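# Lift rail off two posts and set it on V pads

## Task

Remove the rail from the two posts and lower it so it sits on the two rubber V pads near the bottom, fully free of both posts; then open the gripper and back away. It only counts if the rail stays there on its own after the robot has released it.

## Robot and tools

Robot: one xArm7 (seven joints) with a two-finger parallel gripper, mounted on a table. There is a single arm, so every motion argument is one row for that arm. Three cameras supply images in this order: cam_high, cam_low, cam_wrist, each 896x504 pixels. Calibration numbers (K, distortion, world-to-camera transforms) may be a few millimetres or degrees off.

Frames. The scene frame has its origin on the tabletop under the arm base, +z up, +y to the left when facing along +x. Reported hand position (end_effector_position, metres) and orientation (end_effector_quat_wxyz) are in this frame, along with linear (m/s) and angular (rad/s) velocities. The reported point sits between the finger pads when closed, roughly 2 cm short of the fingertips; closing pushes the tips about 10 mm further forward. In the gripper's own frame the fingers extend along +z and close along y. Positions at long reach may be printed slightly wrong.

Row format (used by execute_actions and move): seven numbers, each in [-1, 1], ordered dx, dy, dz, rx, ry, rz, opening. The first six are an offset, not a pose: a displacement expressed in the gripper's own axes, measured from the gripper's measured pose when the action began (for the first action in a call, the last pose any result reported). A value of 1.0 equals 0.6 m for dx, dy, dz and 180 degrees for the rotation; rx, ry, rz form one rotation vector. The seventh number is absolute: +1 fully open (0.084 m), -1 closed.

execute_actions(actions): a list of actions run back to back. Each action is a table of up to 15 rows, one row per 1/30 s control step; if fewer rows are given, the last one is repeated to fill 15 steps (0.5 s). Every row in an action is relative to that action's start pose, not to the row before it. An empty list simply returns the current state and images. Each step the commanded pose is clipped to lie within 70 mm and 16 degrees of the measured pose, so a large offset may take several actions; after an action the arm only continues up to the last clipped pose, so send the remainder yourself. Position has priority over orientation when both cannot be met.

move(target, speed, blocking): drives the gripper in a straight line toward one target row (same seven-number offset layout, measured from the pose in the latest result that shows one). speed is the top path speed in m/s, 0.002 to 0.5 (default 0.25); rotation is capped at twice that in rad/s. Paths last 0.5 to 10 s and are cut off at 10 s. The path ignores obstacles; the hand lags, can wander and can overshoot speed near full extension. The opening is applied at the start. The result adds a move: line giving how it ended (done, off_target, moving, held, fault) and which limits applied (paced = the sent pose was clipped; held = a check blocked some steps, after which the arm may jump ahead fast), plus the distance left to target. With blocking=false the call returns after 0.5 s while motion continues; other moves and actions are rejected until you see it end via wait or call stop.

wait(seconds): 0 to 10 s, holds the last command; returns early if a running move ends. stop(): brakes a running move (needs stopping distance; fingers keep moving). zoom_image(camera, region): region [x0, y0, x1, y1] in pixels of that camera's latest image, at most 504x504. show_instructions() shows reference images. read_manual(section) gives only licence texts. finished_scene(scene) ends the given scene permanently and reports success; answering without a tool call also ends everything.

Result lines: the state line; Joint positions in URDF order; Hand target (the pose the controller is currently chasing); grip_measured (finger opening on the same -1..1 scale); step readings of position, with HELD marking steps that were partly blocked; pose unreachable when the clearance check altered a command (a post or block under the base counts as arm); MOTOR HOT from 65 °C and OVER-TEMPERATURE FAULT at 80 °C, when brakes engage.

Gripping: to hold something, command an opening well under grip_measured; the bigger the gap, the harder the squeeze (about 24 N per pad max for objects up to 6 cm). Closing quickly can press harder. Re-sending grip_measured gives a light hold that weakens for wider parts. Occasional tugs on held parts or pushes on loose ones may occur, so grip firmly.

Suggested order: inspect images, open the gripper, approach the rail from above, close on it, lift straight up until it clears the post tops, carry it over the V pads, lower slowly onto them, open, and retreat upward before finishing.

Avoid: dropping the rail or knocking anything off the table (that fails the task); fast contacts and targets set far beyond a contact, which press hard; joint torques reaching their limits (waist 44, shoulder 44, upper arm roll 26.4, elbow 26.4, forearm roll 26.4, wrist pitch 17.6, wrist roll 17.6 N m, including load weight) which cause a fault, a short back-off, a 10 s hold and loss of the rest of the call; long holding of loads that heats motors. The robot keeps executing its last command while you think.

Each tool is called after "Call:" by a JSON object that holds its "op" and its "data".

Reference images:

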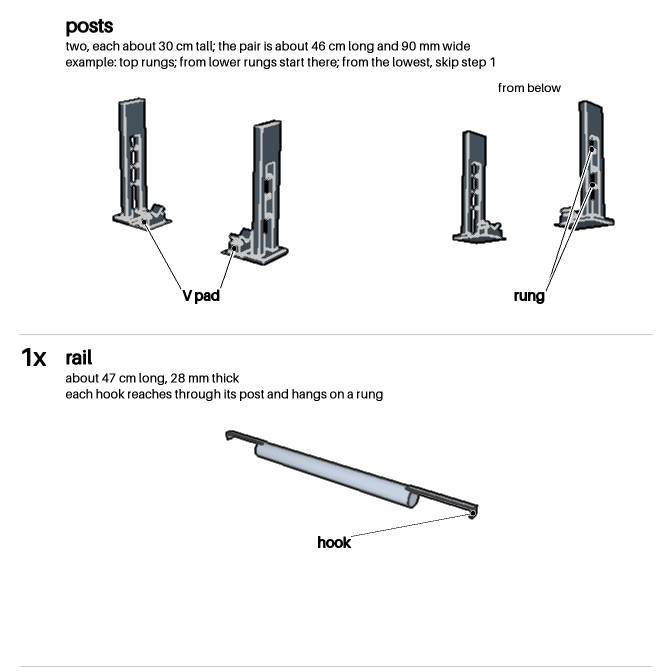

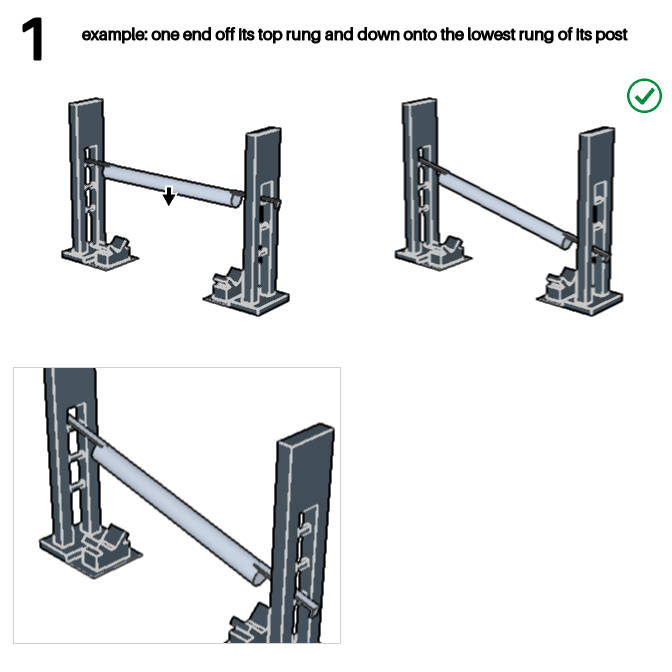

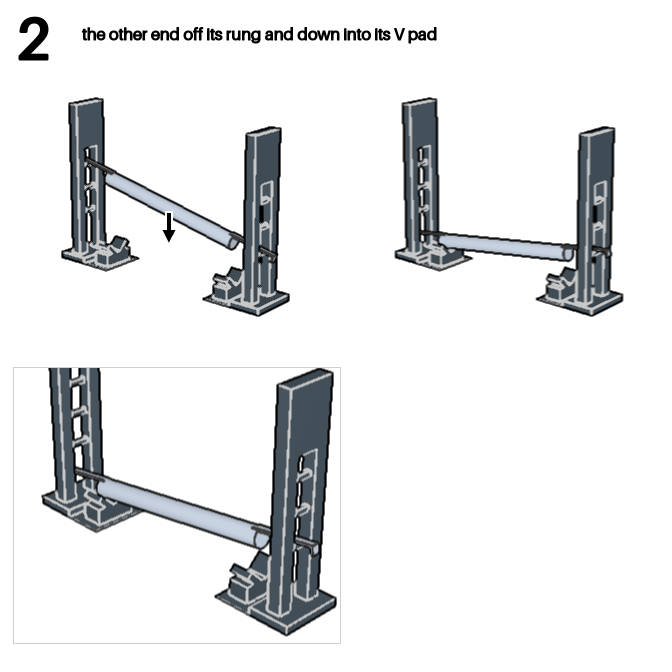

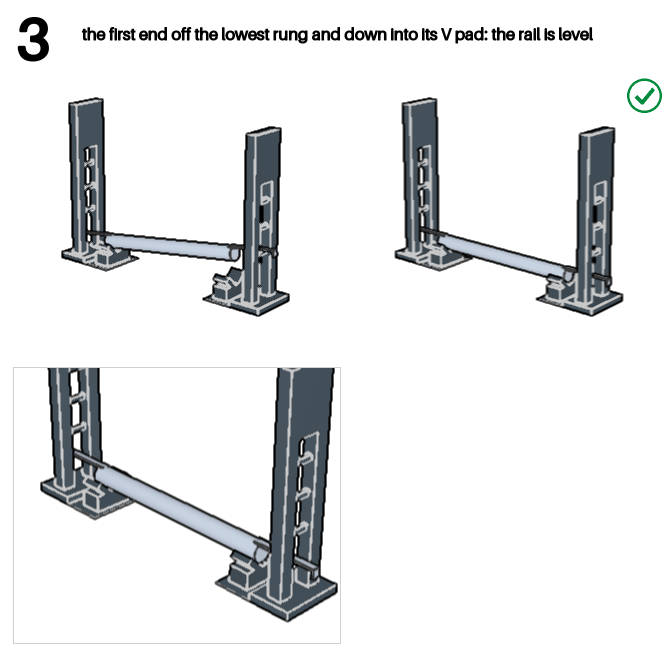

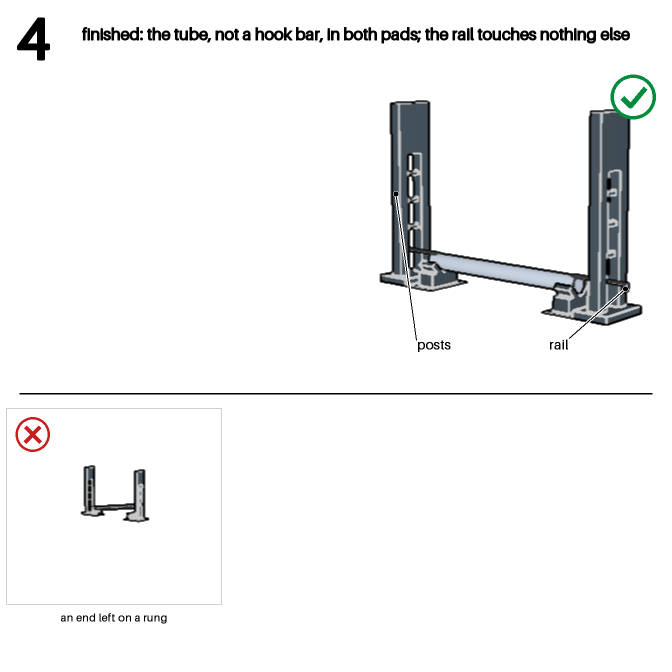

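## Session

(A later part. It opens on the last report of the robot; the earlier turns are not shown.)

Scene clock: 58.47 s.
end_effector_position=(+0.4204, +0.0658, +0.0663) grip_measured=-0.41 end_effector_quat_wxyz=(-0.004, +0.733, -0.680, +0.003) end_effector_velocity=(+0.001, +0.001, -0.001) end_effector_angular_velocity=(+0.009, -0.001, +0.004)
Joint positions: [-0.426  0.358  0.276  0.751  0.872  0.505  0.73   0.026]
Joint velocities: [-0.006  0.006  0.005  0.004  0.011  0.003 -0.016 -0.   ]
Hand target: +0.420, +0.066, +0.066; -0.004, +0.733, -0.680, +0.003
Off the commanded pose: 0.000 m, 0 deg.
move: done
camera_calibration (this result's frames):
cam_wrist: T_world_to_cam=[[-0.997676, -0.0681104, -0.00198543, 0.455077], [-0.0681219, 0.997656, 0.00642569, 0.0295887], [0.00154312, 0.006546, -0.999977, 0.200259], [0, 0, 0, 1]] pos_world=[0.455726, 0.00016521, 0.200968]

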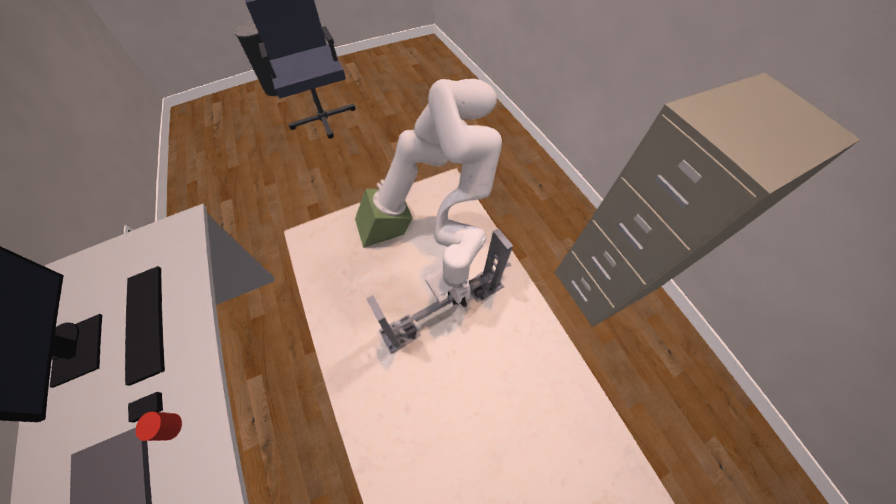

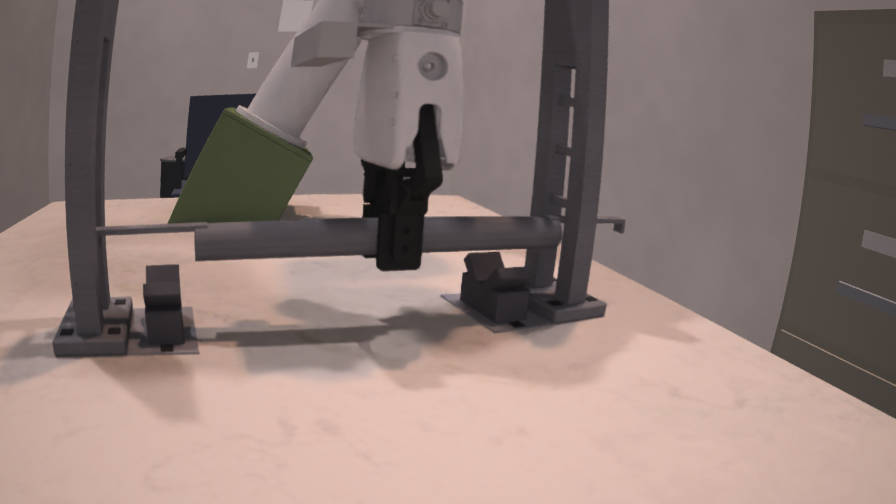

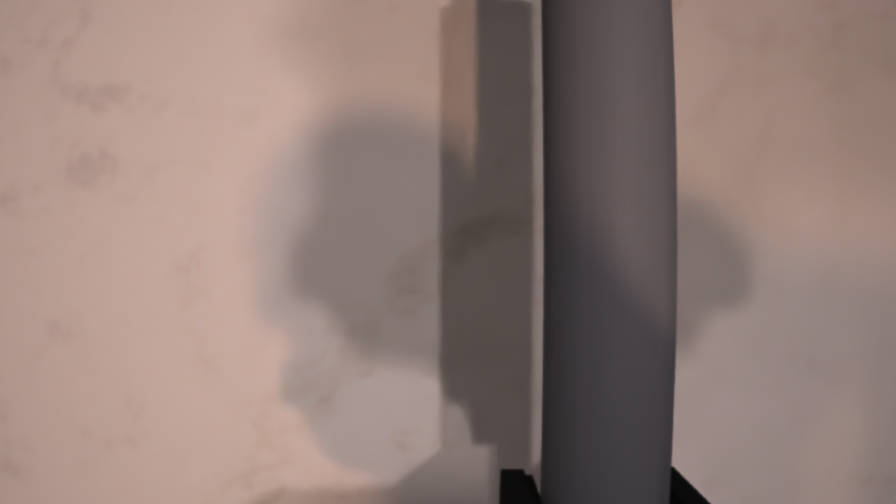

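Call:
{"op": "move", "data": {"target": [0.0665,0,0.018,0,0,0,-1], "speed": 0.07}}

Call:
{"op": "move", "data": {"target": [0,0,0.013,0,0,0,-1], "speed": 0.025}}

Call:
{"op": "zoom_image", "data": {"camera": "cam_low", "region": [440, 210, 600, 330]}}

Call:
{"op": "zoom_image", "data": {"camera": "cam_low", "region": [40, 220, 220, 350]}}

Scene clock: 61.97 s.
end_effector_position=(+0.4236, +0.0266, +0.0554) grip_measured=-0.41 end_effector_quat_wxyz=(-0.004, +0.733, -0.680, +0.003) end_effector_velocity=(+0.001, -0.000, -0.001) end_effector_angular_velocity=(+0.001, +0.000, +0.004)
Joint positions: [-0.473  0.452  0.25   0.795  0.874  0.491  0.637  0.026]
Joint velocities: [-0.001  0.005  0.001  0.003 -0.    -0.001 -0.004  0.   ]
Hand target: +0.424, +0.026, +0.055; -0.004, +0.733, -0.680, +0.003
Off the commanded pose: 0.001 m, 0 deg.
move: done
camera_calibration (this result's frames):
cam_wrist: T_world_to_cam=[[-0.997634, -0.0687282, -0.00178813, 0.455528], [-0.0687386, 0.997613, 0.00663831, 0.0692875], [0.00132762, 0.00674552, -0.999976, 0.189722], [0, 0, 0, 1]] pos_world=[0.458961, -0.0390943, 0.190072]

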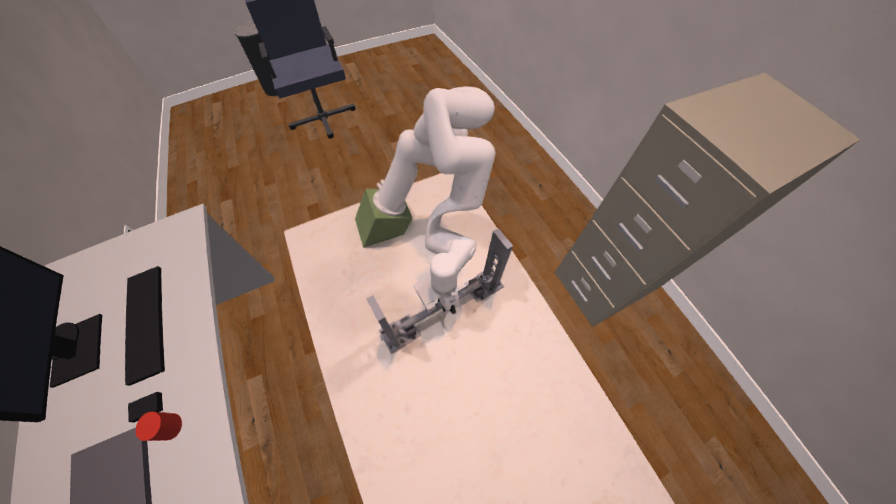

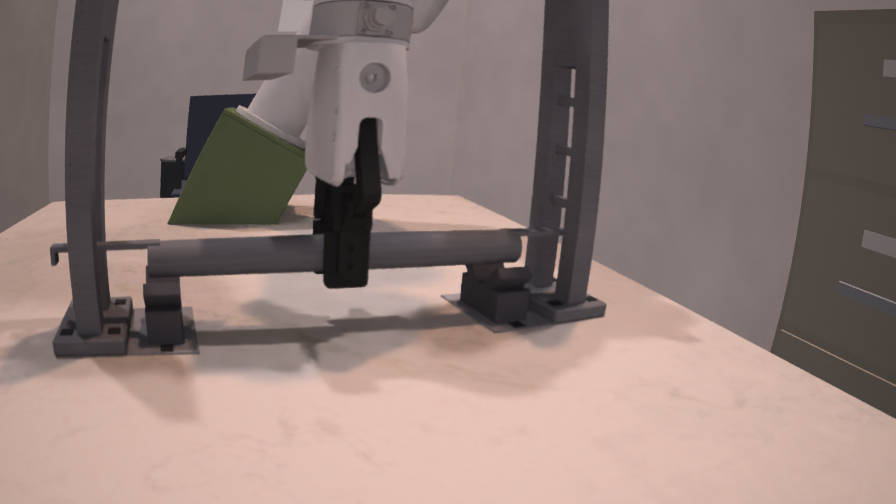

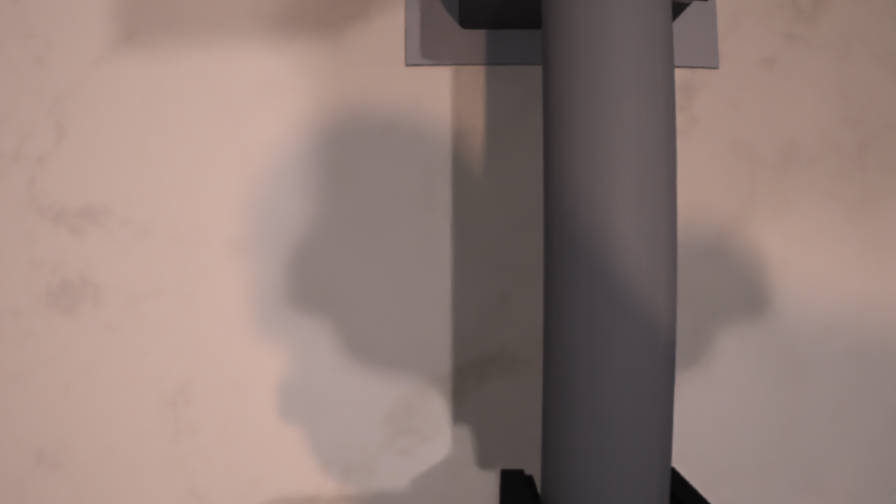

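Scene clock: 62.70 s.
end_effector_position=(+0.4237, +0.0266, +0.0477) grip_measured=-0.41 end_effector_quat_wxyz=(-0.004, +0.733, -0.680, +0.003) end_effector_velocity=(+0.002, -0.001, +0.000) end_effector_angular_velocity=(-0.001, -0.005, -0.001)
Joint positions: [-0.47   0.476  0.259  0.802  0.888  0.473  0.626  0.026]
Joint velocities: [-0.001  0.003  0.001  0.004  0.003 -0.004 -0.001 -0.   ]
Hand target: +0.424, +0.027, +0.048; -0.004, +0.733, -0.680, +0.003
Off the commanded pose: 0.000 m, 0 deg.
move: done
camera_calibration (this result's frames):
cam_wrist: T_world_to_cam=[[-0.997631, -0.0687641, -0.00172824, 0.455585], [-0.0687741, 0.99761, 0.00661374, 0.0693324], [0.00126933, 0.00671694, -0.999977, 0.182041], [0, 0, 0, 1]] pos_world=[0.459043, -0.0390616, 0.182366]

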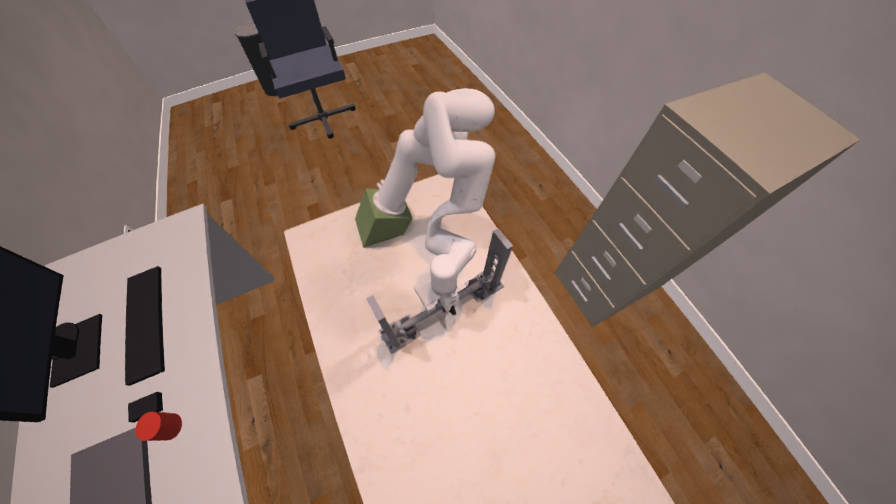

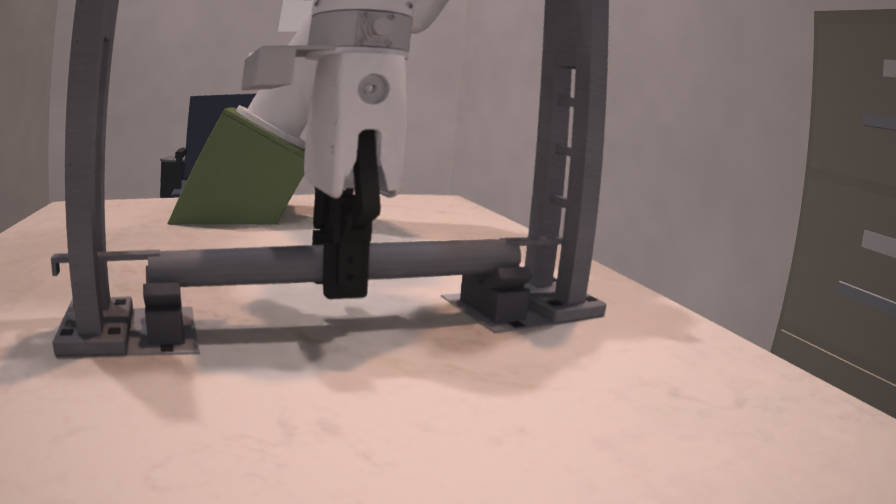

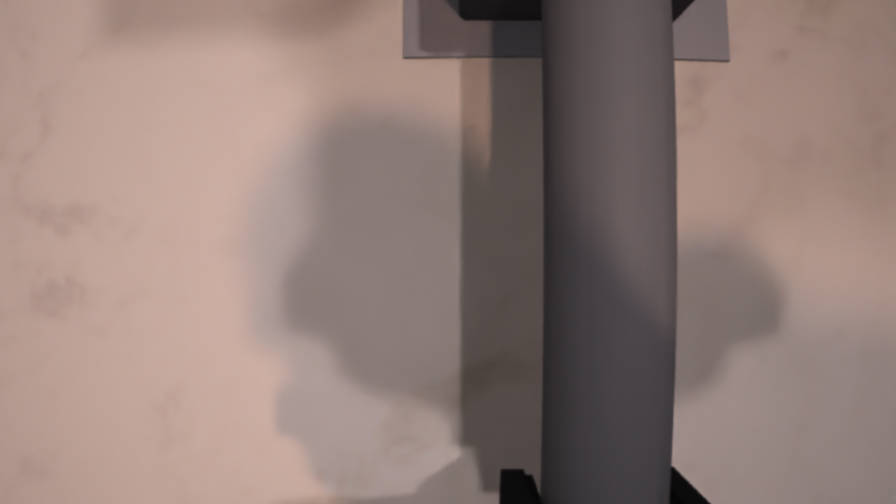

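Region (440, 210, 600, 330) of cam_low's 896x504 image, scaled by 3.150, with more detail than that image has; it fills the top 378 rows of this view, and the rest is white.

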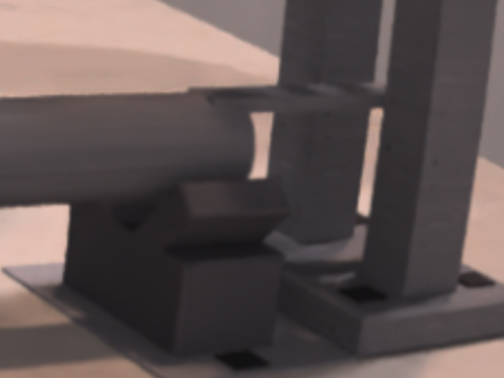

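Region (40, 220, 220, 350) of cam_low's 896x504 image, scaled by 2.800, with more detail than that image has.

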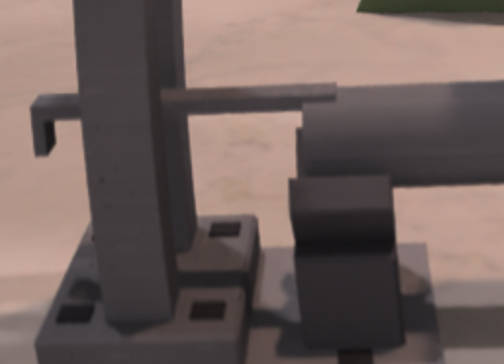

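Call:
{"op": "execute_actions", "data": {"actions": [[[0,0,0.0006,0,0,0,-1],[0,0,0.0012,0,0,0,-1],[0,0,0.0018,0,0,0,-1],[0,0,0.0024,0,0,0,-1],[0,0,0.003,0,0,0,-1],[0,0,0.0036,0,0,0,-1],[0,0,0.0042,0,0,0,-1],[0,0,0.0048,0,0,0,-1],[0,0,0.0054,0,0,0,-1],[0,0,0.006,0,0,0,-1]]]}}

Call:
{"op": "zoom_image", "data": {"camera": "cam_low", "region": [440, 210, 600, 330]}}

Scene clock: 64.83 s.
end_effector_position=(+0.4236, +0.0267, +0.0442) grip_measured=-0.41 end_effector_quat_wxyz=(-0.004, +0.733, -0.680, +0.003) end_effector_velocity=(+0.000, -0.000, -0.002) end_effector_angular_velocity=(-0.000, -0.001, +0.001)
Joint positions: [-0.469  0.486  0.262  0.805  0.894  0.465  0.621  0.026]
Joint velocities: [-0.     0.007  0.002  0.003  0.004 -0.005 -0.004 -0.   ]
Hand target: +0.424, +0.027, +0.044; -0.004, +0.733, -0.680, +0.003
Off the commanded pose: 0.000 m, 0 deg.
Step readings (end_effector_position):
0: (+0.4237, +0.0266, +0.0476)
1: (+0.4237, +0.0266, +0.0476)
2: (+0.4237, +0.0266, +0.0476)
4: (+0.4238, +0.0266, +0.0473)
8: (+0.4237, +0.0266, +0.0460)
15: end_effector_position above
camera_calibration (this result's frames):
cam_wrist: T_world_to_cam=[[-0.997631, -0.068778, -0.00148419, 0.455521], [-0.0687865, 0.997609, 0.00670003, 0.0693072], [0.00101983, 0.00678625, -0.999976, 0.17864], [0, 0, 0, 1]] pos_world=[0.459028, -0.0390239, 0.178847]

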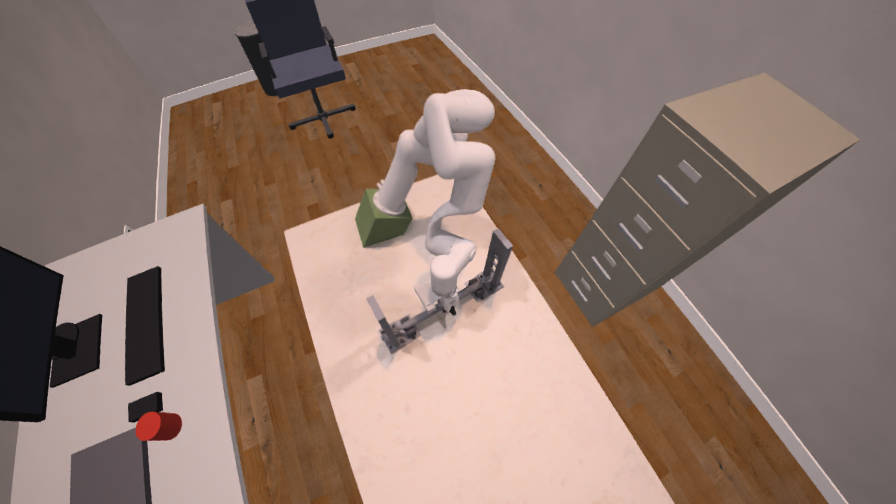

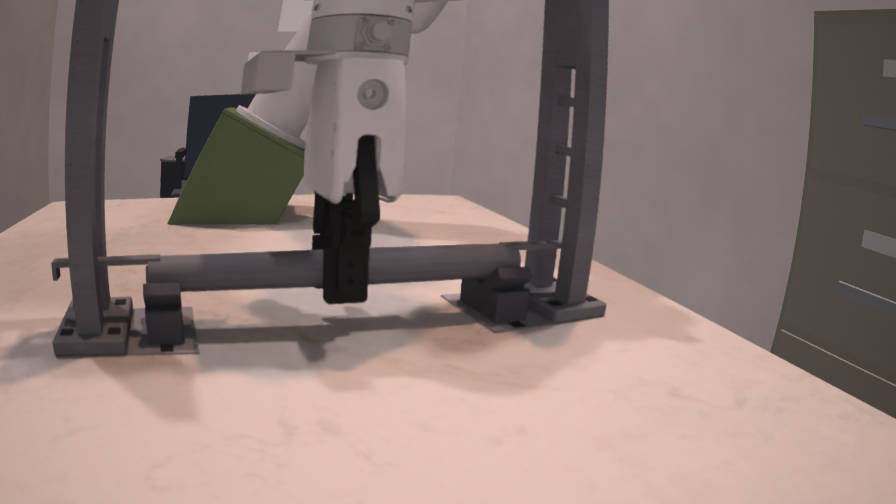

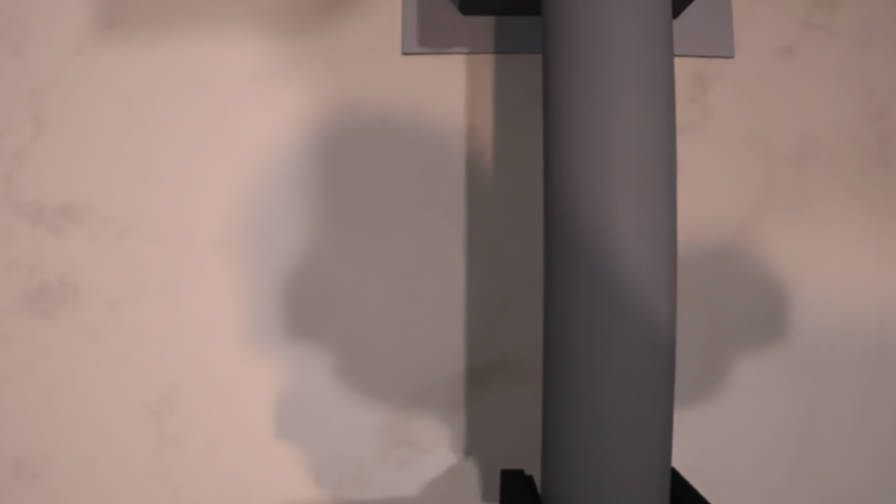

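Region (440, 210, 600, 330) of cam_low's 896x504 image, scaled by 3.150, with more detail than that image has; it fills the top 378 rows of this view, and the rest is white.

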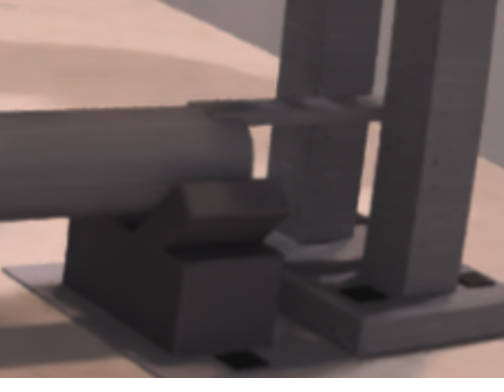

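Nearly seated. One more mm, then release and retreat.

Call:
{"op": "execute_actions", "data": {"actions": [[[0,0,0.0005,0,0,0,-1],[0,0,0.001,0,0,0,-0.8],[0,0,0.0015,0,0,0,-0.6],[0,0,0.002,0,0,0,-0.5],[0,0,0.002,0,0,0,-0.45],[0,0,0.002,0,0,0,-0.42],[0,0,0.002,0,0,0,-0.38],[0,0,0.002,0,0,0,-0.34],[0,0,0.002,0,0,0,-0.3],[0,0,0.002,0,0,0,-0.2],[0,0,0.002,0,0,0,0],[0,0,0.002,0,0,0,0.3]]]}}

Call:
{"op": "move", "data": {"target": [0,0.04,-0.3,0,0,0,0.4], "speed": 0.3}}

Scene clock: 67.20 s.
end_effector_position=(+0.4244, +0.0263, +0.0437) grip_measured=+0.23 end_effector_quat_wxyz=(-0.005, +0.733, -0.680, +0.004) end_effector_velocity=(-0.004, +0.003, -0.004) end_effector_angular_velocity=(+0.004, +0.011, +0.005)
Joint positions: [-0.469  0.489  0.263  0.807  0.897  0.462  0.619  0.054]
Joint velocities: [ 0.003  0.004  0.005 -0.005 -0.     0.001 -0.001  0.05 ]
Hand target: +0.424, +0.027, +0.043; -0.004, +0.733, -0.680, +0.003
Off the commanded pose: 0.001 m, 0 deg.
Step readings (end_effector_position):
0: (+0.4237, +0.0266, +0.0441)
1: (+0.4237, +0.0266, +0.0441)
2: (+0.4237, +0.0266, +0.0441)
4: (+0.4237, +0.0266, +0.0438)
8: (+0.4236, +0.0267, +0.0431)
15: end_effector_position above
camera_calibration (this result's frames):
cam_wrist: T_world_to_cam=[[-0.997641, -0.0685594, -0.00341, 0.456365], [-0.0685783, 0.997629, 0.0057706, 0.0696899], [0.00300629, 0.00599084, -0.999978, 0.177291], [0, 0, 0, 1]] pos_world=[0.459534, -0.0392988, 0.178441]

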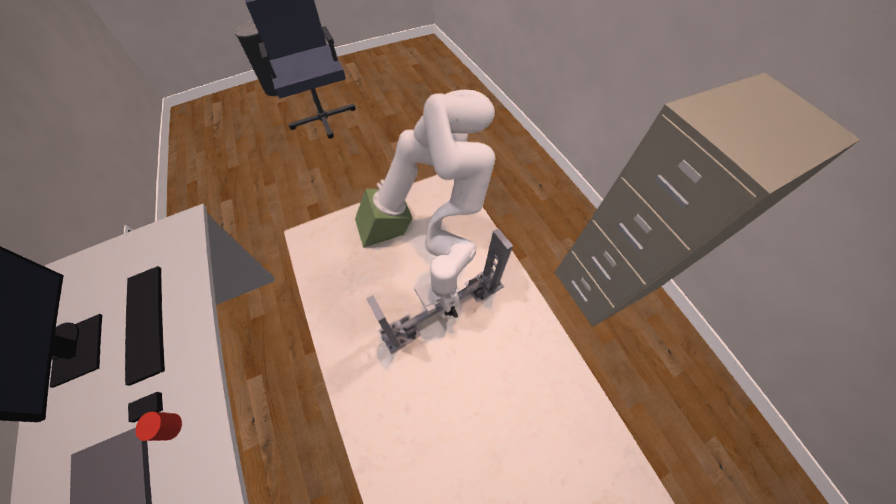

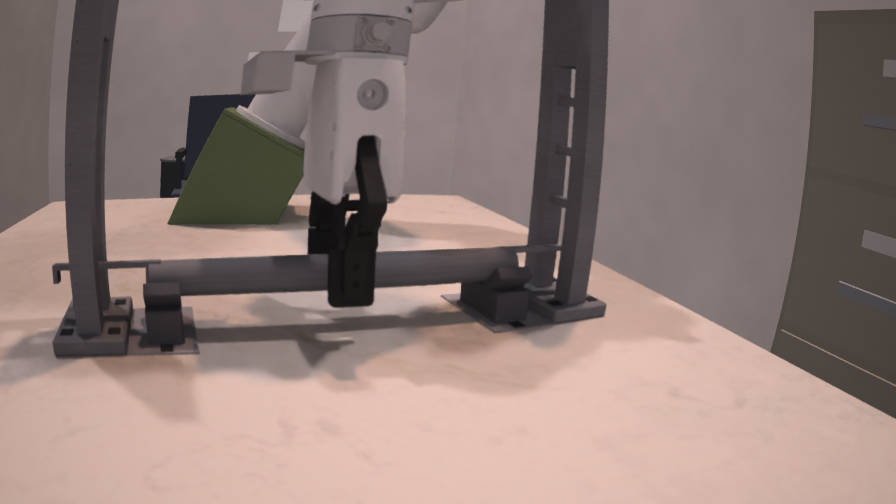

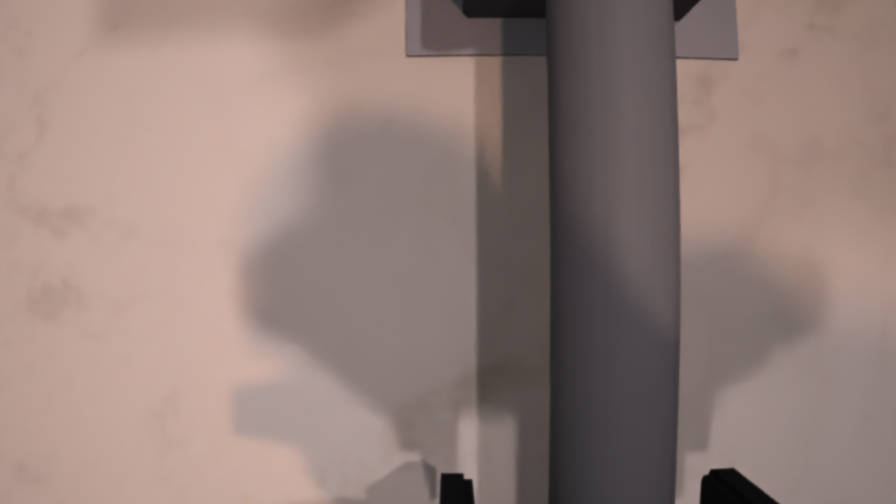

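Scene clock: 68.40 s.
end_effector_position=(+0.3980, +0.0242, +0.2226) grip_measured=+0.39 end_effector_quat_wxyz=(-0.005, +0.733, -0.680, +0.003) end_effector_velocity=(+0.000, -0.001, +0.004) end_effector_angular_velocity=(-0.002, -0.004, -0.003)
Joint positions: [-0.612 -0.003  0.12   0.732  0.601  0.93   0.789  0.061]
Joint velocities: [-0.003 -0.007 -0.003  0.001 -0.003  0.004  0.002 -0.   ]
Hand target: +0.398, +0.024, +0.223; -0.005, +0.733, -0.680, +0.004
Off the commanded pose: 0.001 m, 0 deg.
move: done
camera_calibration (this result's frames):
cam_wrist: T_world_to_cam=[[-0.997688, -0.0679075, -0.00254055, 0.430294], [-0.0679244, 0.997664, 0.00732285, 0.0683467], [0.00203734, 0.00747848, -0.99997, 0.356669], [0, 0, 0, 1]] pos_world=[0.433215, -0.0416342, 0.357251]

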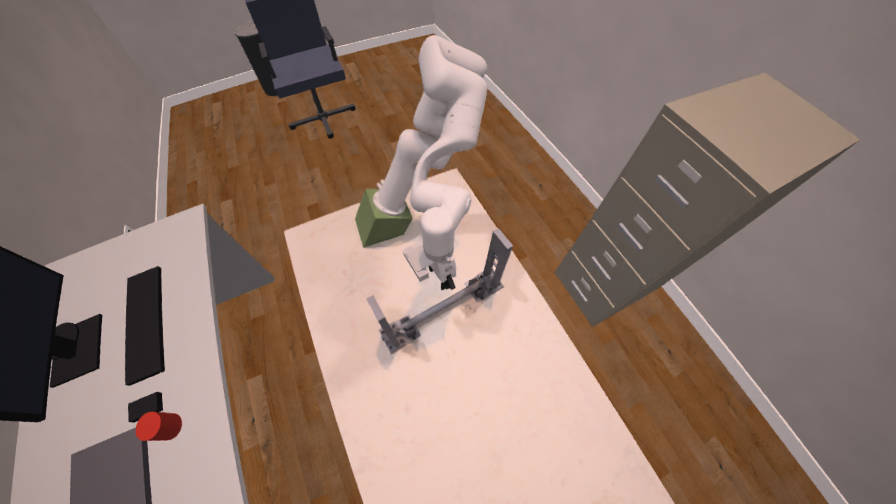

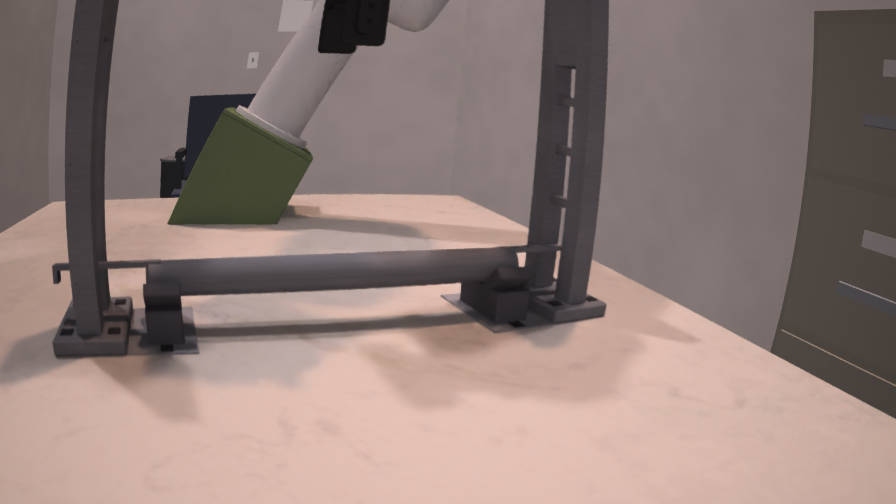

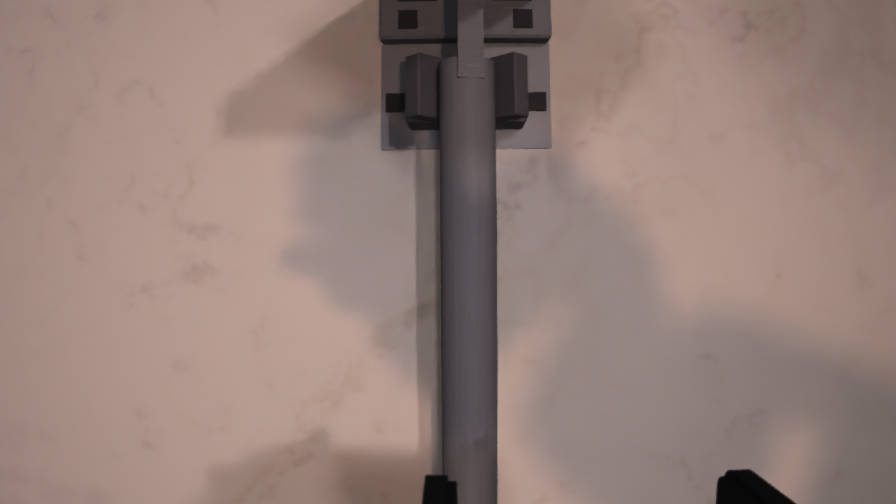

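Call:
{"op": "finished_scene", "data": {"scene": 1}}

The scene is finished: the task was done.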